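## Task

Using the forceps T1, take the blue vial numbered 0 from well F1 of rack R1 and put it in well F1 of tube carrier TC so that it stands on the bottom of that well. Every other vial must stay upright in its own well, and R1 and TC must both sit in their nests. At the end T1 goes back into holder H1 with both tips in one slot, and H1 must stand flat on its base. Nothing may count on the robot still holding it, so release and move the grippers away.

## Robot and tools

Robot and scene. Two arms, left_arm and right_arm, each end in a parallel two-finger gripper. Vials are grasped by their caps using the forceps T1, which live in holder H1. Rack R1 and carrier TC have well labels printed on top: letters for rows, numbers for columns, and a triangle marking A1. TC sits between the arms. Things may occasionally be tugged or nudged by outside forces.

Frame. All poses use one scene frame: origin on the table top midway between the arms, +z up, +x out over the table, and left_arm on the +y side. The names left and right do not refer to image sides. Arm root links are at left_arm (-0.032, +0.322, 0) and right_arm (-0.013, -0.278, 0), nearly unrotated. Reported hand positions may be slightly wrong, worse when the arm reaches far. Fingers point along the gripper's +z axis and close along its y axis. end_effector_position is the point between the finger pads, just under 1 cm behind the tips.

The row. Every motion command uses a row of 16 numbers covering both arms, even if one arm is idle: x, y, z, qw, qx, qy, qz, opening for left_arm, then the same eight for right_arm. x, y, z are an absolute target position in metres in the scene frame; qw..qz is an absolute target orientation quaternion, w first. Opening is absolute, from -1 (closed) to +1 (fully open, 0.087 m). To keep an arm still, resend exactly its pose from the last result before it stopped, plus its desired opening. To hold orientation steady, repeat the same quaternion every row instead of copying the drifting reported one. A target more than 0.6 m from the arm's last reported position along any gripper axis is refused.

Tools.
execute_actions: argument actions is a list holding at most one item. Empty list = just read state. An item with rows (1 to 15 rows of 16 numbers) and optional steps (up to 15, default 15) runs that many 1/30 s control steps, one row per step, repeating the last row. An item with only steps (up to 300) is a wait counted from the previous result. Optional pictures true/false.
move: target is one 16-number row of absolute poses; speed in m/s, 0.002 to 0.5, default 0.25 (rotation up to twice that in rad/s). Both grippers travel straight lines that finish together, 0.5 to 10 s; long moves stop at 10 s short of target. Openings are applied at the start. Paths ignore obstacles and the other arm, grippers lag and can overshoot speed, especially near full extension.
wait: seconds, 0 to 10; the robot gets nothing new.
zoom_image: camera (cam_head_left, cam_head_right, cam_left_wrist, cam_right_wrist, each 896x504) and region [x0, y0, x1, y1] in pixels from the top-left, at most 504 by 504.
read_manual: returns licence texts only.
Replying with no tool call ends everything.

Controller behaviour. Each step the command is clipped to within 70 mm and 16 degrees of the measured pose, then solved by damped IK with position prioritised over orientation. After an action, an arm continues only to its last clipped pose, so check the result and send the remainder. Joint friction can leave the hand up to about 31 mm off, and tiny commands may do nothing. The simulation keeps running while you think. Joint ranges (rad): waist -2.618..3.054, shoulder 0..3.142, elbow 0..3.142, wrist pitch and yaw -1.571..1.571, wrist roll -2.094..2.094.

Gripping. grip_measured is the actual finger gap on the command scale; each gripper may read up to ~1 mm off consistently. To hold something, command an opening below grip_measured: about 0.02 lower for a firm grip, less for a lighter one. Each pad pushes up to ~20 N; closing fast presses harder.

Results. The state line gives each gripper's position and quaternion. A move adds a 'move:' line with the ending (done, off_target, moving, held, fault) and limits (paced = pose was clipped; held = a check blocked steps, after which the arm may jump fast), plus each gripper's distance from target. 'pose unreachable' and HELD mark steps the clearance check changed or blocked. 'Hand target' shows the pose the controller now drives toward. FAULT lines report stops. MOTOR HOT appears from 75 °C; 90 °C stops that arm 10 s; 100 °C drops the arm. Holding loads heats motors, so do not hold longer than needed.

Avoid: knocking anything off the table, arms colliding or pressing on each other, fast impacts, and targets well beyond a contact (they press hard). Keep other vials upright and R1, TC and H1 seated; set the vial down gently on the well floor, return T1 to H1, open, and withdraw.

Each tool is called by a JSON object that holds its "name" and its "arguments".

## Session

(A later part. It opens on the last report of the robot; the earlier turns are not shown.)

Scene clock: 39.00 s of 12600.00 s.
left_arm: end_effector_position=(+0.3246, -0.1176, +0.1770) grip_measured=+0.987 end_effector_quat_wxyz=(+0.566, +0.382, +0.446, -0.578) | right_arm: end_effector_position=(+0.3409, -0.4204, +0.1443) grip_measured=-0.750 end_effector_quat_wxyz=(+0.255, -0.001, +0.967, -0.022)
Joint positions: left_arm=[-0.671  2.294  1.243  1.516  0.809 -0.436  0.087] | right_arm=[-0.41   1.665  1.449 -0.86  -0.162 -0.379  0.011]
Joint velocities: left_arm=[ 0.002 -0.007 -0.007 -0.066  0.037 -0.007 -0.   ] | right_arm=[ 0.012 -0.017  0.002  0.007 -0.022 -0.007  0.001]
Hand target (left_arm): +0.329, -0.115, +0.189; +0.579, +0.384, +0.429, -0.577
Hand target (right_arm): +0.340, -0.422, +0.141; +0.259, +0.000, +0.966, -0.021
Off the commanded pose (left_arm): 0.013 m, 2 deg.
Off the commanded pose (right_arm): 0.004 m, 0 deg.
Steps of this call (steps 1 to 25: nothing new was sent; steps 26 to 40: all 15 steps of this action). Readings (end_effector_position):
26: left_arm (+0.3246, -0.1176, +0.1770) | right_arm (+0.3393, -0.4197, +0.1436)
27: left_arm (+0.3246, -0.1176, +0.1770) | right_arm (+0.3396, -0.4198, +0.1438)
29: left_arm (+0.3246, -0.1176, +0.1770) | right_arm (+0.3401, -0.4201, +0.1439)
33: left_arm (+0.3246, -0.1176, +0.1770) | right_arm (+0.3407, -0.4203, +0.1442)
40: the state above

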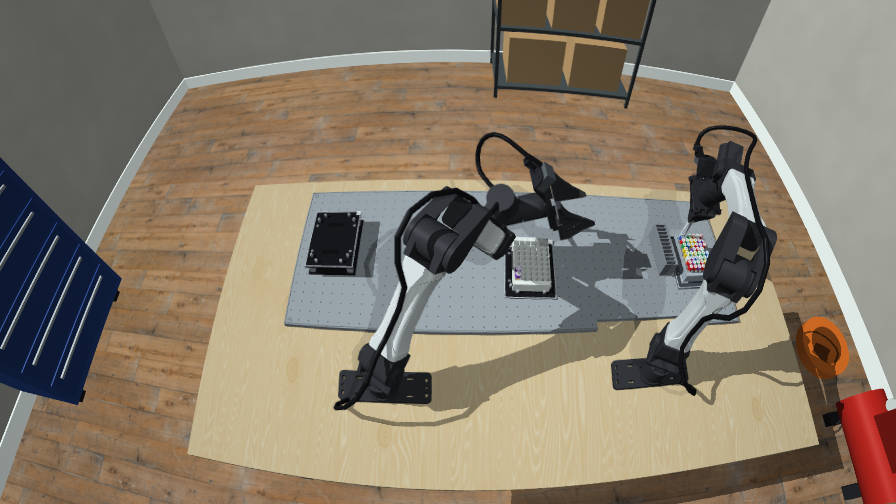

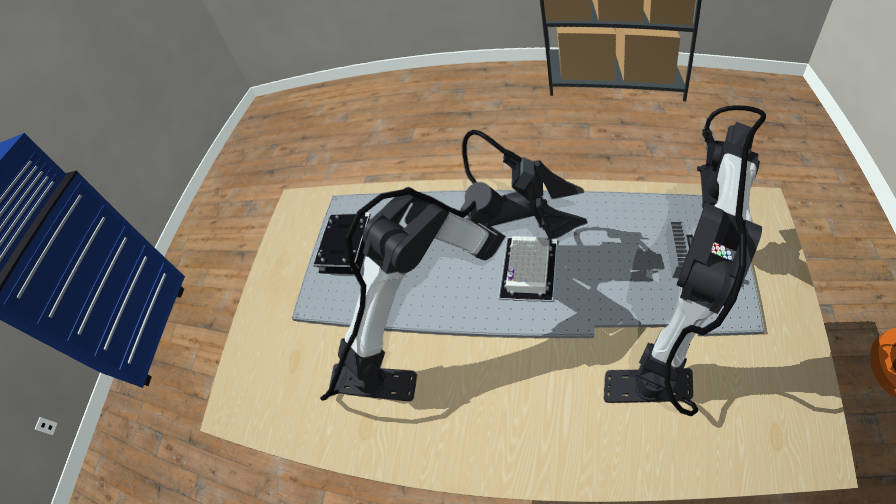

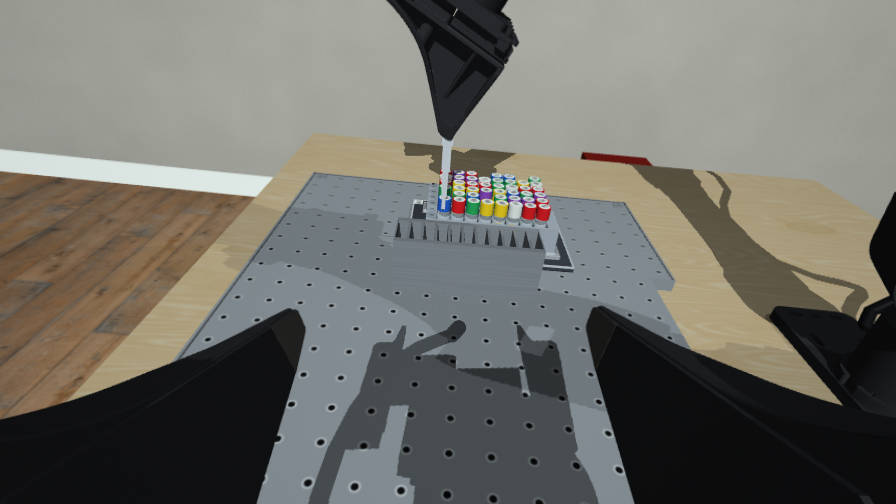

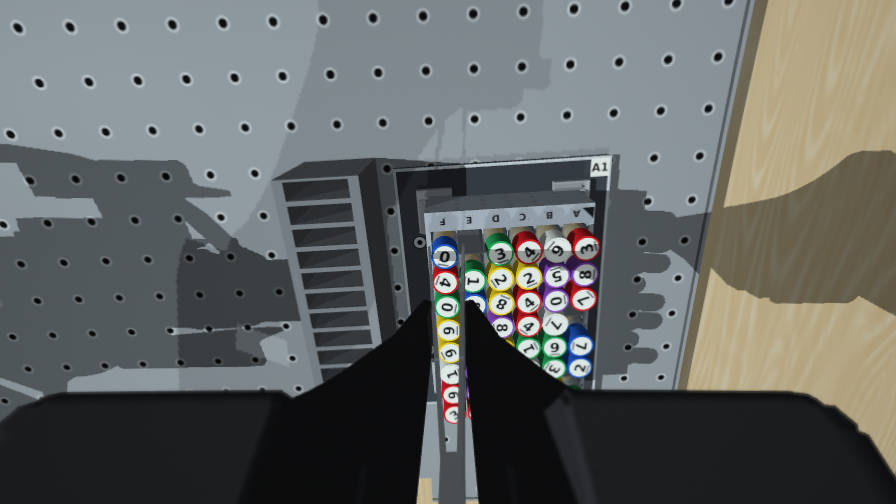

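{"name": "execute_actions", "arguments": {"actions": [{"rows":[[0.3293,-0.1157,0.1895,0.579,0.384,0.429,-0.577,1,0.3409,-0.4204,0.1443,0.255,-0.001,0.967,-0.022,-0.76],[0.3293,-0.1157,0.1895,0.579,0.384,0.429,-0.577,1,0.3409,-0.4204,0.1443,0.255,-0.001,0.967,-0.022,-0.77],[0.3293,-0.1157,0.1895,0.579,0.384,0.429,-0.577,1,0.3409,-0.4204,0.1443,0.255,-0.001,0.967,-0.022,-0.78],[0.3293,-0.1157,0.1895,0.579,0.384,0.429,-0.577,1,0.3409,-0.4204,0.1443,0.255,-0.001,0.967,-0.022,-0.787],[0.3293,-0.1157,0.1895,0.579,0.384,0.429,-0.577,1,0.3409,-0.4204,0.1443,0.255,-0.001,0.967,-0.022,-0.794],[0.3293,-0.1157,0.1895,0.579,0.384,0.429,-0.577,1,0.3409,-0.4204,0.1443,0.255,-0.001,0.967,-0.022,-0.80],[0.3293,-0.1157,0.1895,0.579,0.384,0.429,-0.577,1,0.3409,-0.4204,0.1443,0.255,-0.001,0.967,-0.022,-0.807],[0.3293,-0.1157,0.1895,0.579,0.384,0.429,-0.577,1,0.3409,-0.4204,0.1443,0.255,-0.001,0.967,-0.022,-0.814],[0.3293,-0.1157,0.1895,0.579,0.384,0.429,-0.577,1,0.3409,-0.4204,0.1443,0.255,-0.001,0.967,-0.022,-0.82],[0.3293,-0.1157,0.1895,0.579,0.384,0.429,-0.577,1,0.3409,-0.4204,0.1443,0.255,-0.001,0.967,-0.022,-0.828]]}], "pictures": false}}

{"name": "move", "arguments": {"target": [0.3293,-0.1157,0.1895,0.579,0.384,0.429,-0.577,1,0.343,-0.421,0.215,0.257,-0.001,0.967,-0.022,-0.828], "speed": 0.025}}

{"name": "zoom_image", "arguments": {"camera": "cam_left_wrist", "region": [350,50,550,250]}}

Scene clock: 41.73 s of 12600.00 s.
left_arm: end_effector_position=(+0.3246, -0.1176, +0.1770) grip_measured=+0.987 end_effector_quat_wxyz=(+0.566, +0.382, +0.446, -0.578) | right_arm: end_effector_position=(+0.3410, -0.4205, +0.1443) grip_measured=-0.820 end_effector_quat_wxyz=(+0.255, -0.001, +0.967, -0.022)
Joint positions: left_arm=[-0.671  2.294  1.243  1.516  0.809 -0.436  0.087] | right_arm=[-0.41   1.665  1.449 -0.86  -0.162 -0.379  0.008]
Joint velocities: left_arm=[-0.002 -0.002  0.007 -0.066  0.081 -0.051  0.   ] | right_arm=[-0.002 -0.007 -0.017 -0.037  0.022  0.007  0.   ]
Hand target (left_arm): +0.329, -0.115, +0.189; +0.579, +0.384, +0.429, -0.577
Hand target (right_arm): +0.341, -0.420, +0.144; +0.255, -0.001, +0.967, -0.022
Off the commanded pose (left_arm): 0.013 m, 2 deg.
Off the commanded pose (right_arm): 0.000 m, 0 deg.
Steps of this call (steps 1 to 67: nothing new was sent; steps 68 to 82: all 15 steps of this action). Readings (end_effector_position):
68: left_arm (+0.3246, -0.1176, +0.1770) | right_arm (+0.3410, -0.4205, +0.1443)
69: left_arm (+0.3246, -0.1176, +0.1770) | right_arm (+0.3410, -0.4205, +0.1443)
71: left_arm (+0.3246, -0.1176, +0.1770) | right_arm (+0.3410, -0.4205, +0.1443)
75: left_arm (+0.3246, -0.1176, +0.1770) | right_arm (+0.3410, -0.4205, +0.1443)
82: the state above

Scene clock: 45.07 s of 12600.00 s.
left_arm: end_effector_position=(+0.3246, -0.1176, +0.1770) grip_measured=+0.987 end_effector_quat_wxyz=(+0.566, +0.382, +0.446, -0.578) | right_arm: end_effector_position=(+0.3395, -0.4198, +0.2121) grip_measured=-0.821 end_effector_quat_wxyz=(+0.257, -0.002, +0.966, -0.023)
Joint positions: left_arm=[-0.671  2.294  1.243  1.516  0.809 -0.436  0.087] | right_arm=[-0.41   1.697  1.757 -1.131 -0.162 -0.379  0.008]
Joint velocities: left_arm=[ 0.007 -0.007 -0.012 -0.066  0.022 -0.11  -0.   ] | right_arm=[-0.002 -0.002 -0.007  0.022  0.037 -0.037 -0.001]
Hand target (left_arm): +0.329, -0.115, +0.189; +0.579, +0.384, +0.429, -0.577
Hand target (right_arm): +0.342, -0.421, +0.215; +0.257, -0.001, +0.966, -0.022
Off the commanded pose (left_arm): 0.013 m, 2 deg.
Off the commanded pose (right_arm): 0.005 m, 0 deg.
move: off_target (left_arm)

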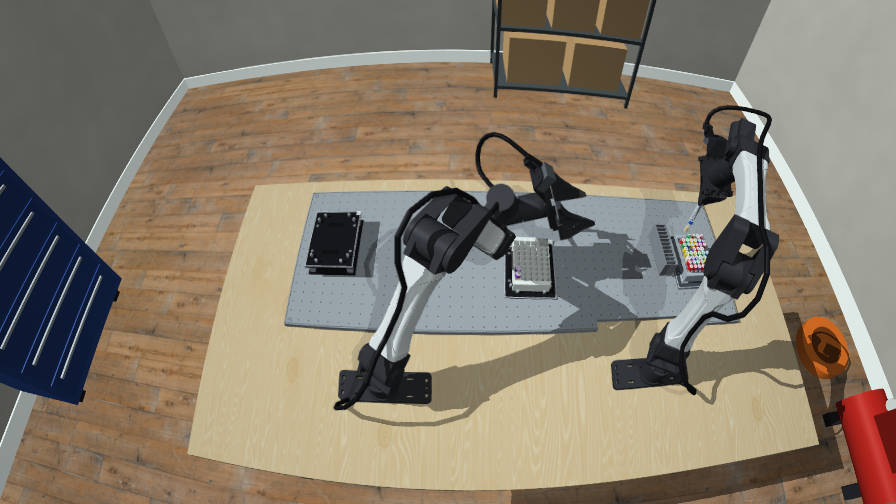

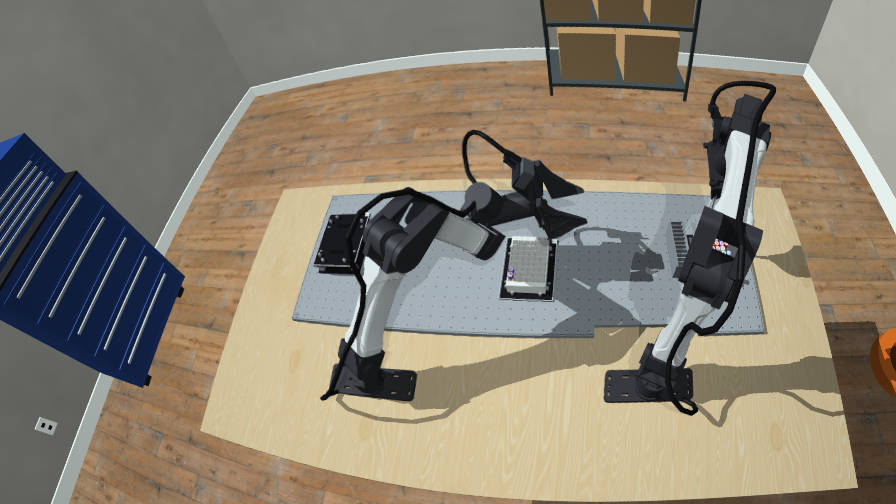

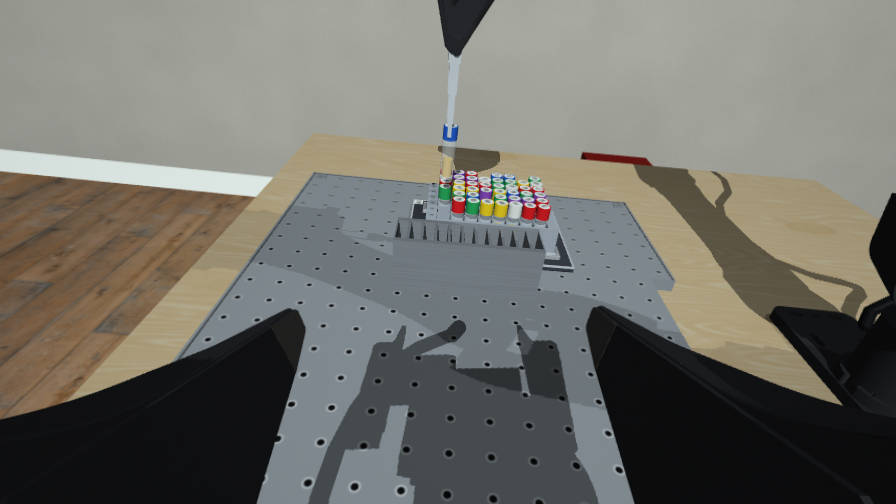

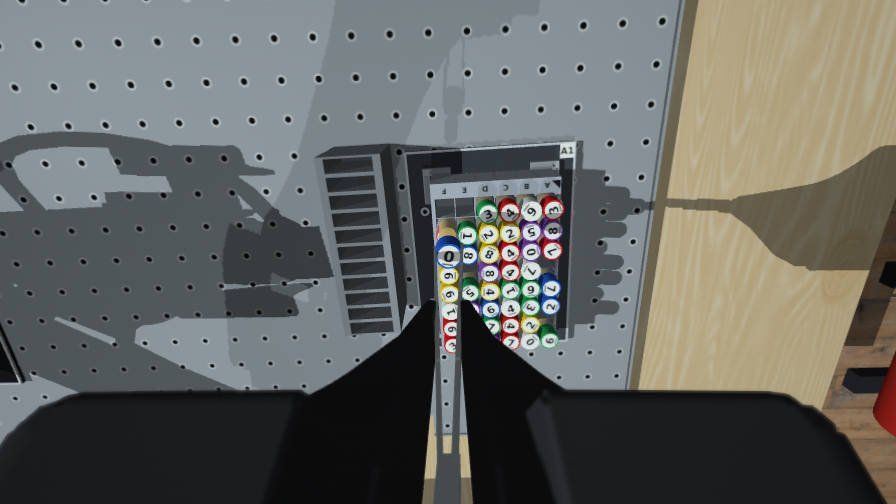

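Region (350, 50, 550, 250) of cam_left_wrist's 896x504 image, scaled by 2.520, with more detail than that image has.

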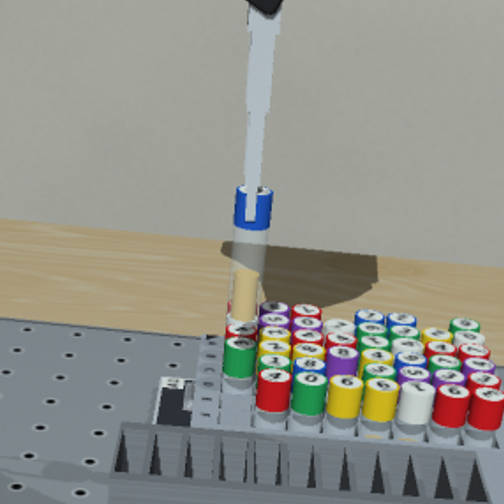

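{"name": "move", "arguments": {"target": [0.19,0.165,0.17,0.733,0.233,0.563,-0.304,1,0.34,-0.30,0.22,0.257,-0.001,0.967,-0.022,-0.828], "speed": 0.15}}

{"name": "move", "arguments": {"target": [0.19,0.165,0.17,0.733,0.233,0.563,-0.304,1,0.315,0.042,0.225,0.245,-0.370,0.8925,0.080,-0.828], "speed": 0.12}}

{"name": "move", "arguments": {"target": [0.19,0.165,0.17,0.733,0.233,0.563,-0.304,1,0.315,0.042,0.19,0.245,-0.370,0.8925,0.080,-0.828], "speed": 0.02}}

{"name": "zoom_image", "arguments": {"camera": "cam_right_wrist", "region": [370,150,530,310]}}

Scene clock: 51.53 s of 12600.00 s.
left_arm: end_effector_position=(+0.1926, +0.1668, +0.1756) grip_measured=+0.987 end_effector_quat_wxyz=(+0.696, +0.256, +0.606, -0.289) | right_arm: end_effector_position=(+0.3421, -0.3010, +0.2188) grip_measured=-0.821 end_effector_quat_wxyz=(+0.254, +0.000, +0.967, -0.014)
Joint positions: left_arm=[-0.297  0.438  0.023  0.571  0.523 -0.072  0.087] | right_arm=[-0.052  1.608  1.686 -1.135 -0.002 -0.058  0.008]
Joint velocities: left_arm=[-0.022 -0.017 -0.007  0.037 -0.095 -0.095 -0.001] | right_arm=[-0.017 -0.012 -0.022 -0.051 -0.022 -0.007 -0.001]
Hand target (left_arm): +0.191, +0.167, +0.167; +0.692, +0.256, +0.610, -0.287
Hand target (right_arm): +0.339, -0.299, +0.220; +0.259, +0.000, +0.966, -0.018
Off the commanded pose (left_arm): 0.006 m, 7 deg.
Off the commanded pose (right_arm): 0.003 m, 1 deg.
joint sent to its limit (left arm) — the command would take joint 3 (elbow) past its lower limit, so that joint was sent only as far as its limit.
move: off_target (left_arm)

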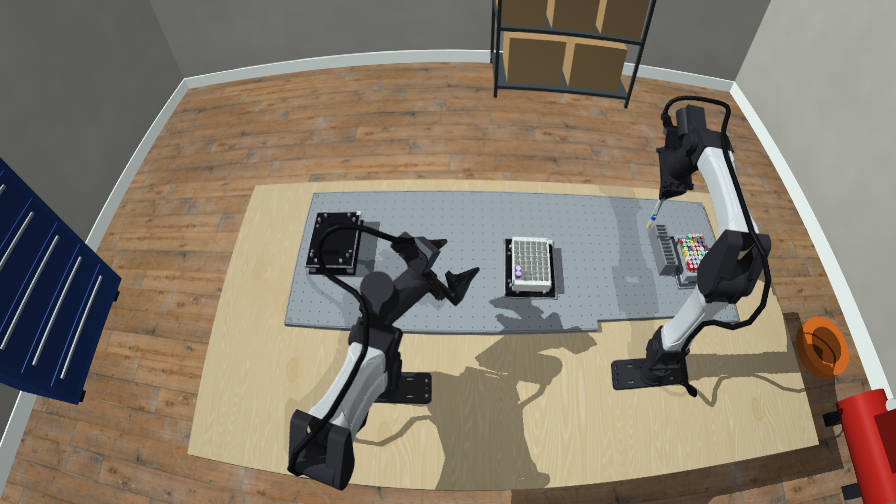

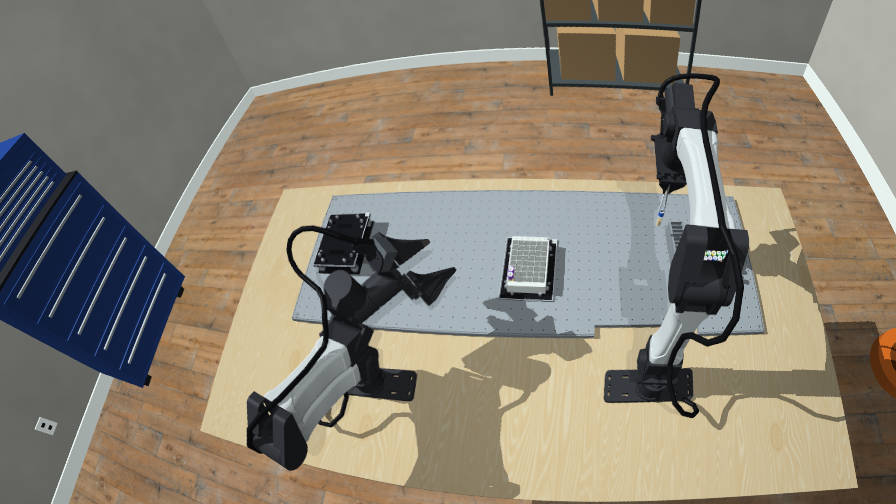

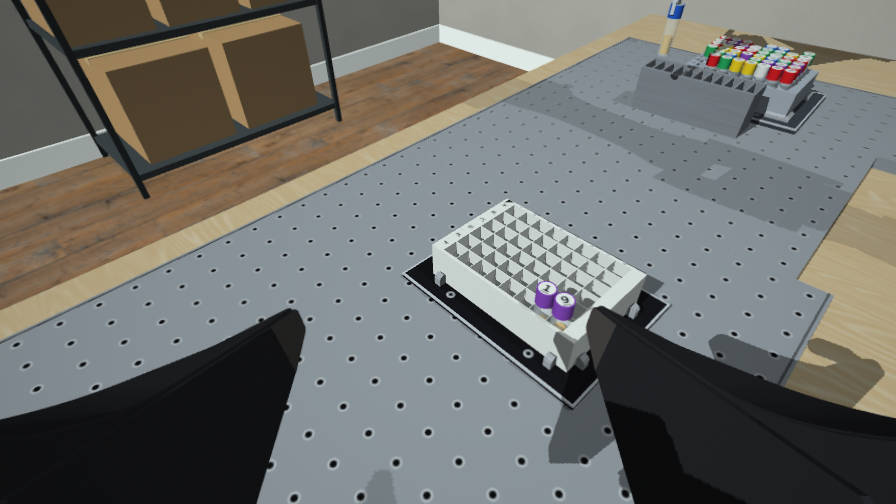

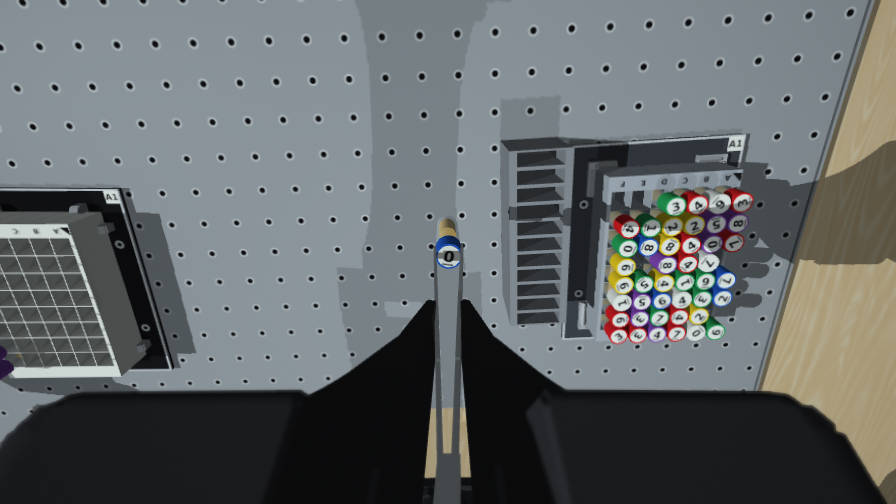

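Scene clock: 55.30 s of 12600.00 s.
left_arm: end_effector_position=(+0.1929, +0.1652, +0.1774) grip_measured=+0.987 end_effector_quat_wxyz=(+0.698, +0.251, +0.605, -0.289) | right_arm: end_effector_position=(+0.3120, +0.0406, +0.2221) grip_measured=-0.821 end_effector_quat_wxyz=(+0.250, -0.360, +0.894, +0.087)
Joint positions: left_arm=[-0.322  0.438  0.023  0.577  0.489 -0.076  0.087] | right_arm=[ 0.795  2.022  2.219 -1.233  0.036  0.012  0.008]
Joint velocities: left_arm=[ 0.012 -0.012 -0.002  0.022  0.022 -0.051 -0.001] | right_arm=[-0.002 -0.002 -0.017 -0.081 -0.007 -0.022  0.001]
Hand target (left_arm): +0.190, +0.165, +0.171; +0.696, +0.251, +0.607, -0.289
Hand target (right_arm): +0.311, +0.044, +0.226; +0.252, -0.367, +0.891, +0.090
Off the commanded pose (left_arm): 0.008 m, 7 deg.
Off the commanded pose (right_arm): 0.004 m, 1 deg.
joint sent to its limit (left arm) — the command would take joint 3 (elbow) past its lower limit, so that joint was sent only as far as its limit.
move: off_target (left_arm)

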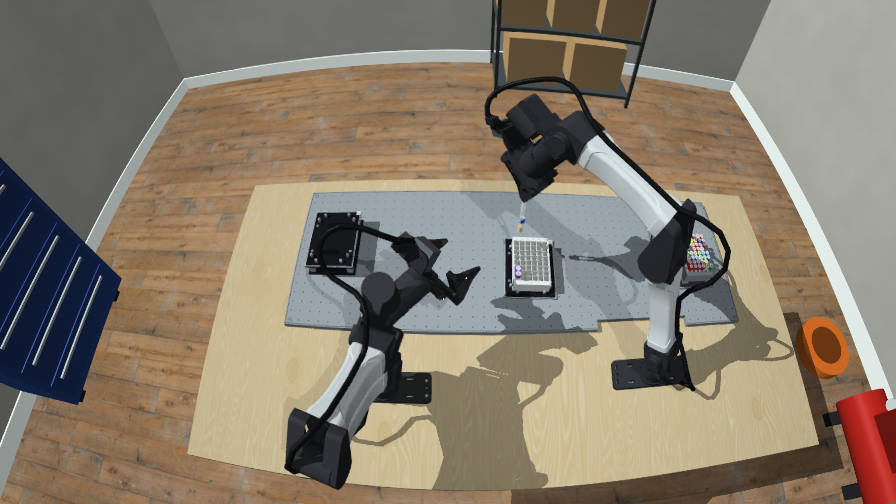

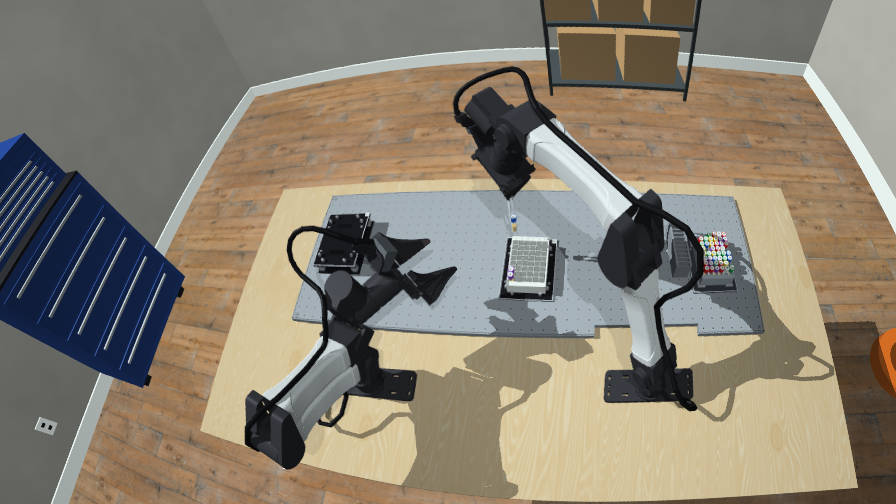

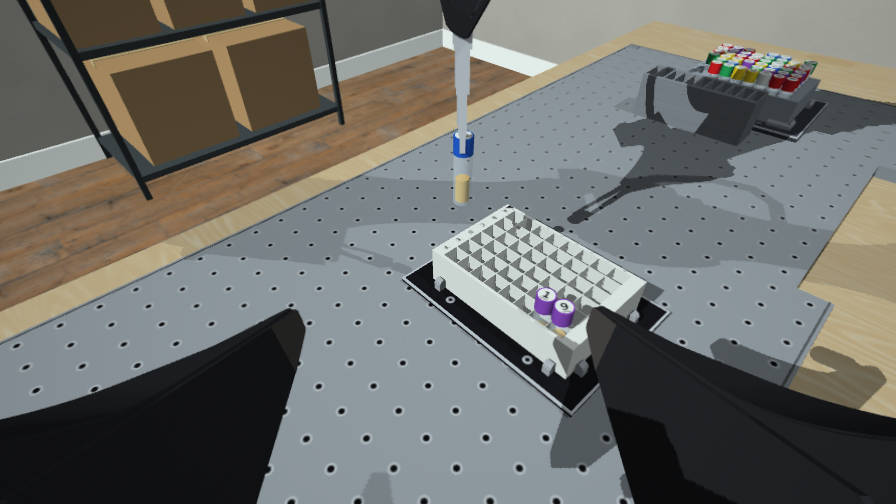

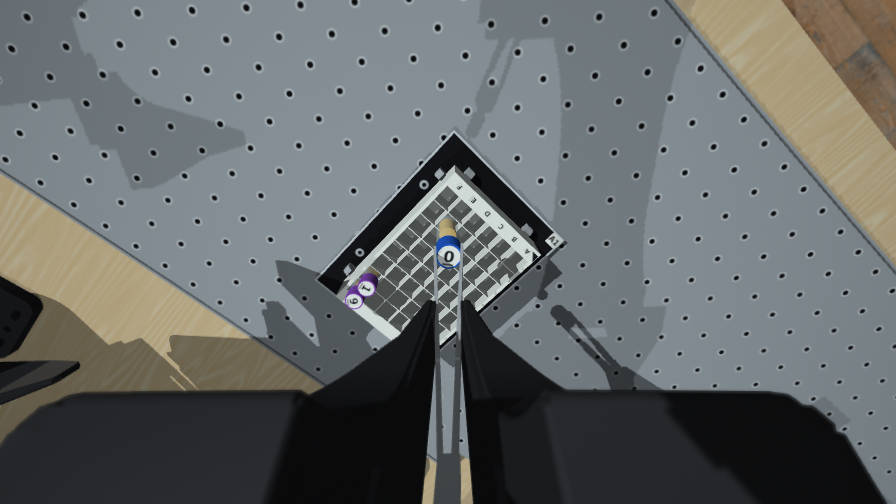

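Scene clock: 58.50 s of 12600.00 s.
left_arm: end_effector_position=(+0.1929, +0.1653, +0.1777) grip_measured=+0.987 end_effector_quat_wxyz=(+0.699, +0.250, +0.605, -0.289) | right_arm: end_effector_position=(+0.3150, +0.0428, +0.1855) grip_measured=-0.821 end_effector_quat_wxyz=(+0.234, -0.368, +0.897, +0.078)
Joint positions: left_arm=[-0.322  0.438  0.023  0.578  0.488 -0.078  0.087] | right_arm=[ 0.795  2.022  2.078 -1.13   0.036 -0.     0.008]
Joint velocities: left_arm=[-0.002  0.002 -0.027 -0.022 -0.051  0.037 -0.   ] | right_arm=[-0.012 -0.002 -0.007  0.051  0.007 -0.066  0.   ]
Hand target (left_arm): +0.191, +0.165, +0.171; +0.696, +0.251, +0.607, -0.289
Hand target (right_arm): +0.315, +0.042, +0.190; +0.245, -0.370, +0.893, +0.080
Off the commanded pose (left_arm): 0.008 m, 7 deg.
Off the commanded pose (right_arm): 0.005 m, 1 deg.
joint sent to its limit (left arm) — the command would take joint 3 (elbow) past its lower limit, so that joint was sent only as far as its limit.
move: off_target (left_arm)

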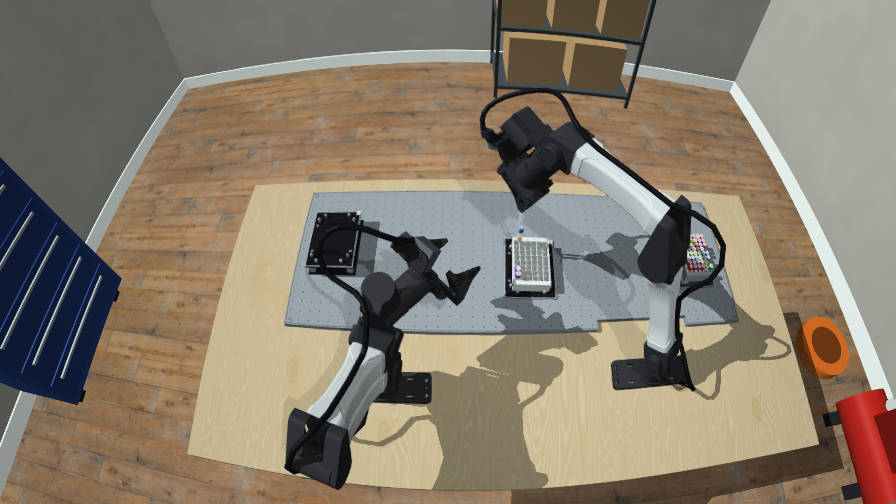

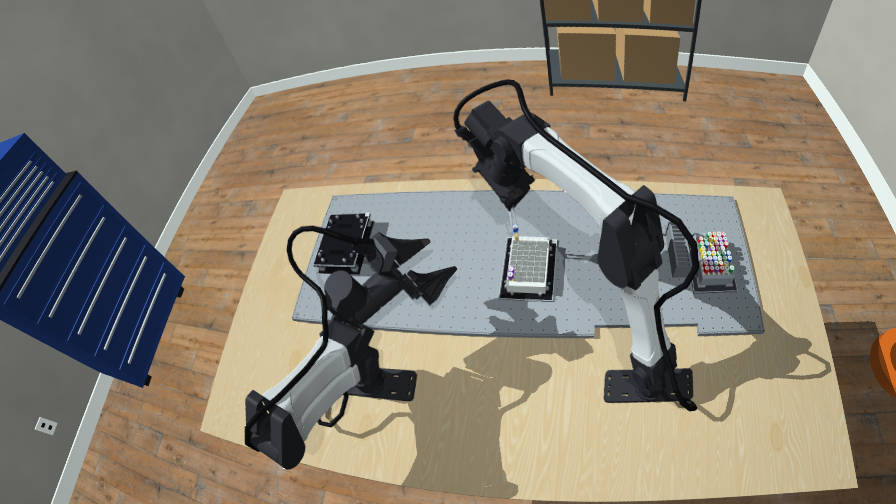

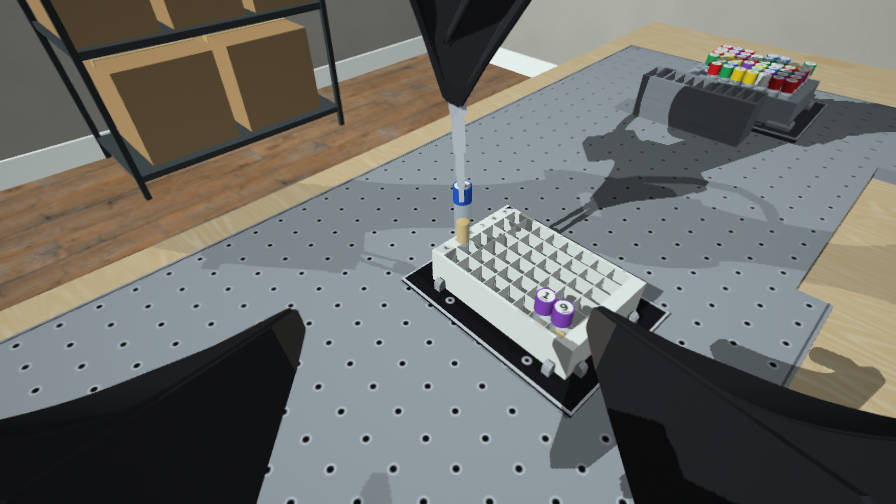

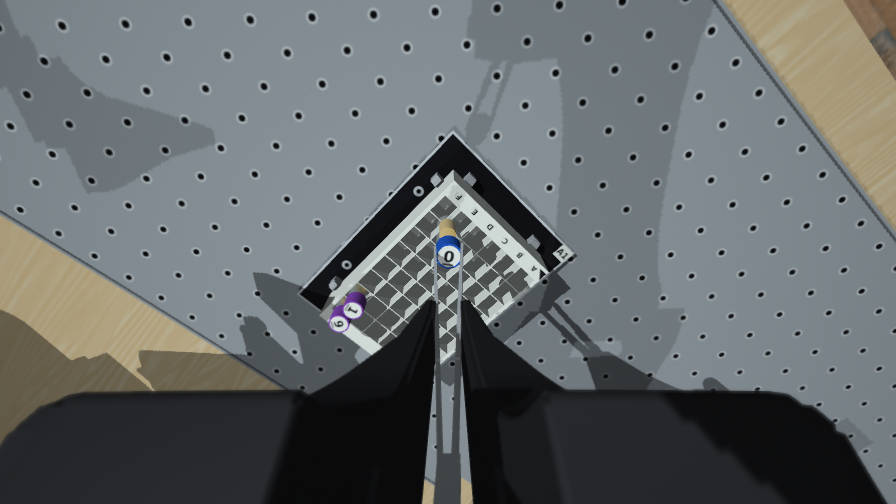

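Region (370, 150, 530, 310) of cam_right_wrist's 896x504 image, scaled by 3.150, with more detail than that image has.

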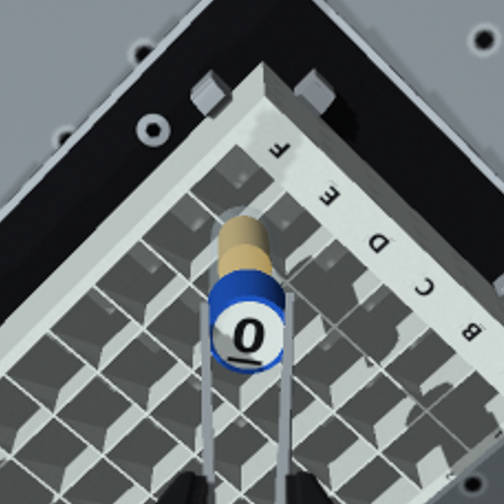

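{"name": "execute_actions", "arguments": {"actions": [{"rows":[[0.1929,0.1653,0.1777,0.699,0.250,0.605,-0.289,1,0.3185,0.0476,0.186,0.2455,-0.368,0.894,0.083,-0.828]]}], "pictures": false}}

{"name": "wait", "arguments": {"seconds": 0.7}}

{"name": "zoom_image", "arguments": {"camera": "cam_right_wrist", "region": [370,150,530,310]}}

{"name": "zoom_image", "arguments": {"camera": "cam_left_wrist", "region": [390,150,540,300]}}

Scene clock: 60.73 s of 12600.00 s.
left_arm: end_effector_position=(+0.1929, +0.1653, +0.1775) grip_measured=+0.987 end_effector_quat_wxyz=(+0.698, +0.250, +0.605, -0.289) | right_arm: end_effector_position=(+0.3172, +0.0451, +0.1867) grip_measured=-0.821 end_effector_quat_wxyz=(+0.240, -0.367, +0.895, +0.081)
Joint positions: left_arm=[-0.322  0.438  0.023  0.577  0.488 -0.078  0.087] | right_arm=[ 0.795  2.022  2.078 -1.117  0.036 -0.     0.008]
Joint velocities: left_arm=[-0.007  0.027  0.017  0.066  0.037 -0.037  0.   ] | right_arm=[-0.012  0.002  0.012  0.022  0.081  0.022 -0.001]
Hand target (left_arm): +0.193, +0.165, +0.178; +0.699, +0.250, +0.605, -0.289
Hand target (right_arm): +0.318, +0.048, +0.186; +0.245, -0.367, +0.893, +0.083
Off the commanded pose (left_arm): 0.000 m, 0 deg.
Off the commanded pose (right_arm): 0.003 m, 1 deg.
Steps of this call (steps 1 to 52: nothing new was sent; steps 53 to 67: all 15 steps of this action). Readings (end_effector_position):
53: left_arm (+0.1929, +0.1653, +0.1775) | right_arm (+0.3154, +0.0433, +0.1858)
54: left_arm (+0.1929, +0.1653, +0.1775) | right_arm (+0.3158, +0.0436, +0.1860)
56: left_arm (+0.1929, +0.1653, +0.1775) | right_arm (+0.3163, +0.0442, +0.1862)
60: left_arm (+0.1929, +0.1653, +0.1775) | right_arm (+0.3169, +0.0447, +0.1865)
67: the state above

Scene clock: 61.43 s of 12600.00 s.
left_arm: end_effector_position=(+0.1929, +0.1653, +0.1775) grip_measured=+0.987 end_effector_quat_wxyz=(+0.698, +0.250, +0.605, -0.289) | right_arm: end_effector_position=(+0.3173, +0.0451, +0.1867) grip_measured=-0.821 end_effector_quat_wxyz=(+0.240, -0.367, +0.895, +0.081)
Joint positions: left_arm=[-0.322  0.438  0.023  0.577  0.488 -0.078  0.087] | right_arm=[ 0.795  2.022  2.078 -1.116  0.036 -0.     0.008]
Joint velocities: left_arm=[ 0.002 -0.002  0.007 -0.051  0.007 -0.095 -0.   ] | right_arm=[-0.012  0.007  0.002  0.022 -0.066 -0.081  0.001]
Hand target (left_arm): +0.193, +0.165, +0.178; +0.699, +0.250, +0.605, -0.289
Hand target (right_arm): +0.318, +0.048, +0.186; +0.245, -0.367, +0.893, +0.083
Off the commanded pose (left_arm): 0.000 m, 0 deg.
Off the commanded pose (right_arm): 0.003 m, 1 deg.
Steps of this call (steps 1 to 21: nothing new was sent). Readings (end_effector_position):
1: left_arm (+0.1929, +0.1653, +0.1775) | right_arm (+0.3172, +0.0451, +0.1867)
2: left_arm (+0.1929, +0.1653, +0.1775) | right_arm (+0.3172, +0.0451, +0.1867)
4: left_arm (+0.1929, +0.1653, +0.1775) | right_arm (+0.3172, +0.0451, +0.1867)
8: left_arm (+0.1929, +0.1653, +0.1775) | right_arm (+0.3173, +0.0451, +0.1867)
21: the state above

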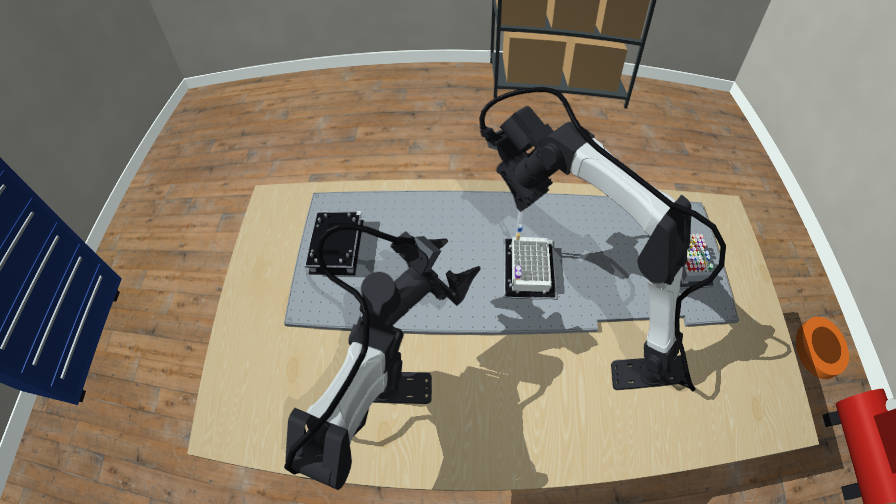

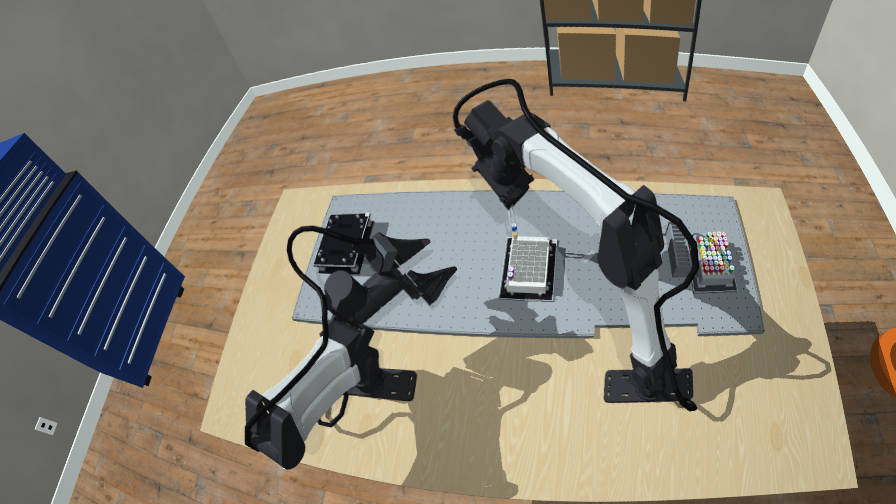

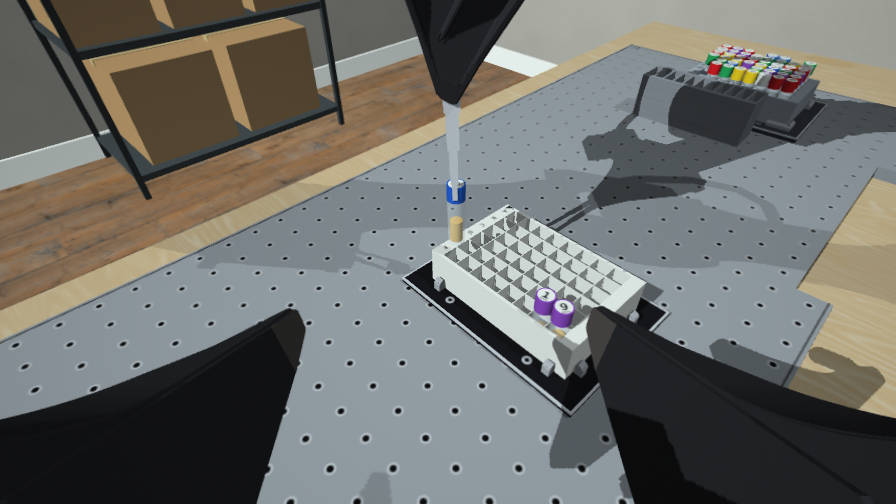

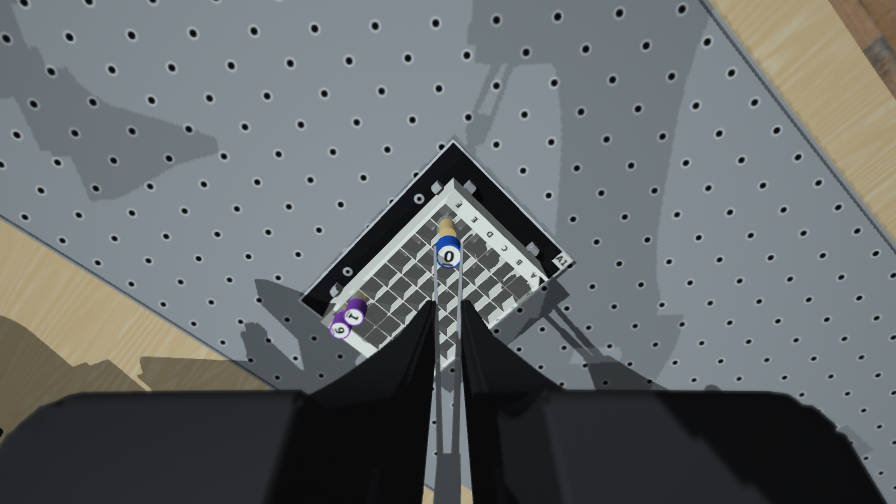

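Region (370, 150, 530, 310) of cam_right_wrist's 896x504 image, scaled by 3.150, with more detail than that image has.

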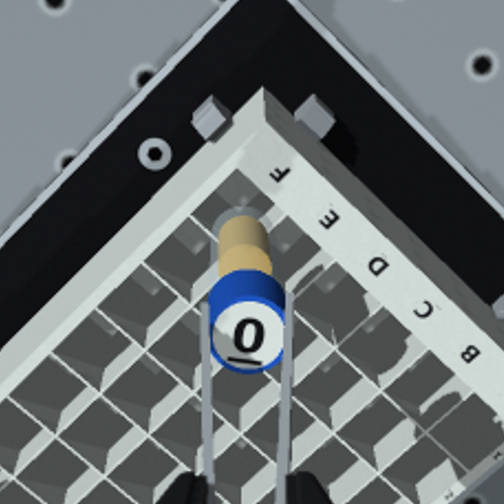

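Region (390, 150, 540, 300) of cam_left_wrist's 896x504 image, scaled by 3.360, with more detail than that image has.

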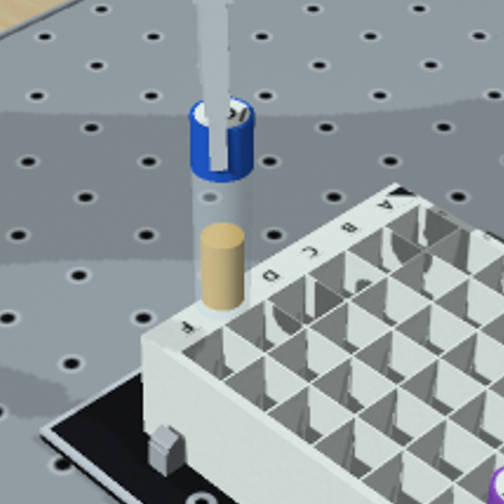

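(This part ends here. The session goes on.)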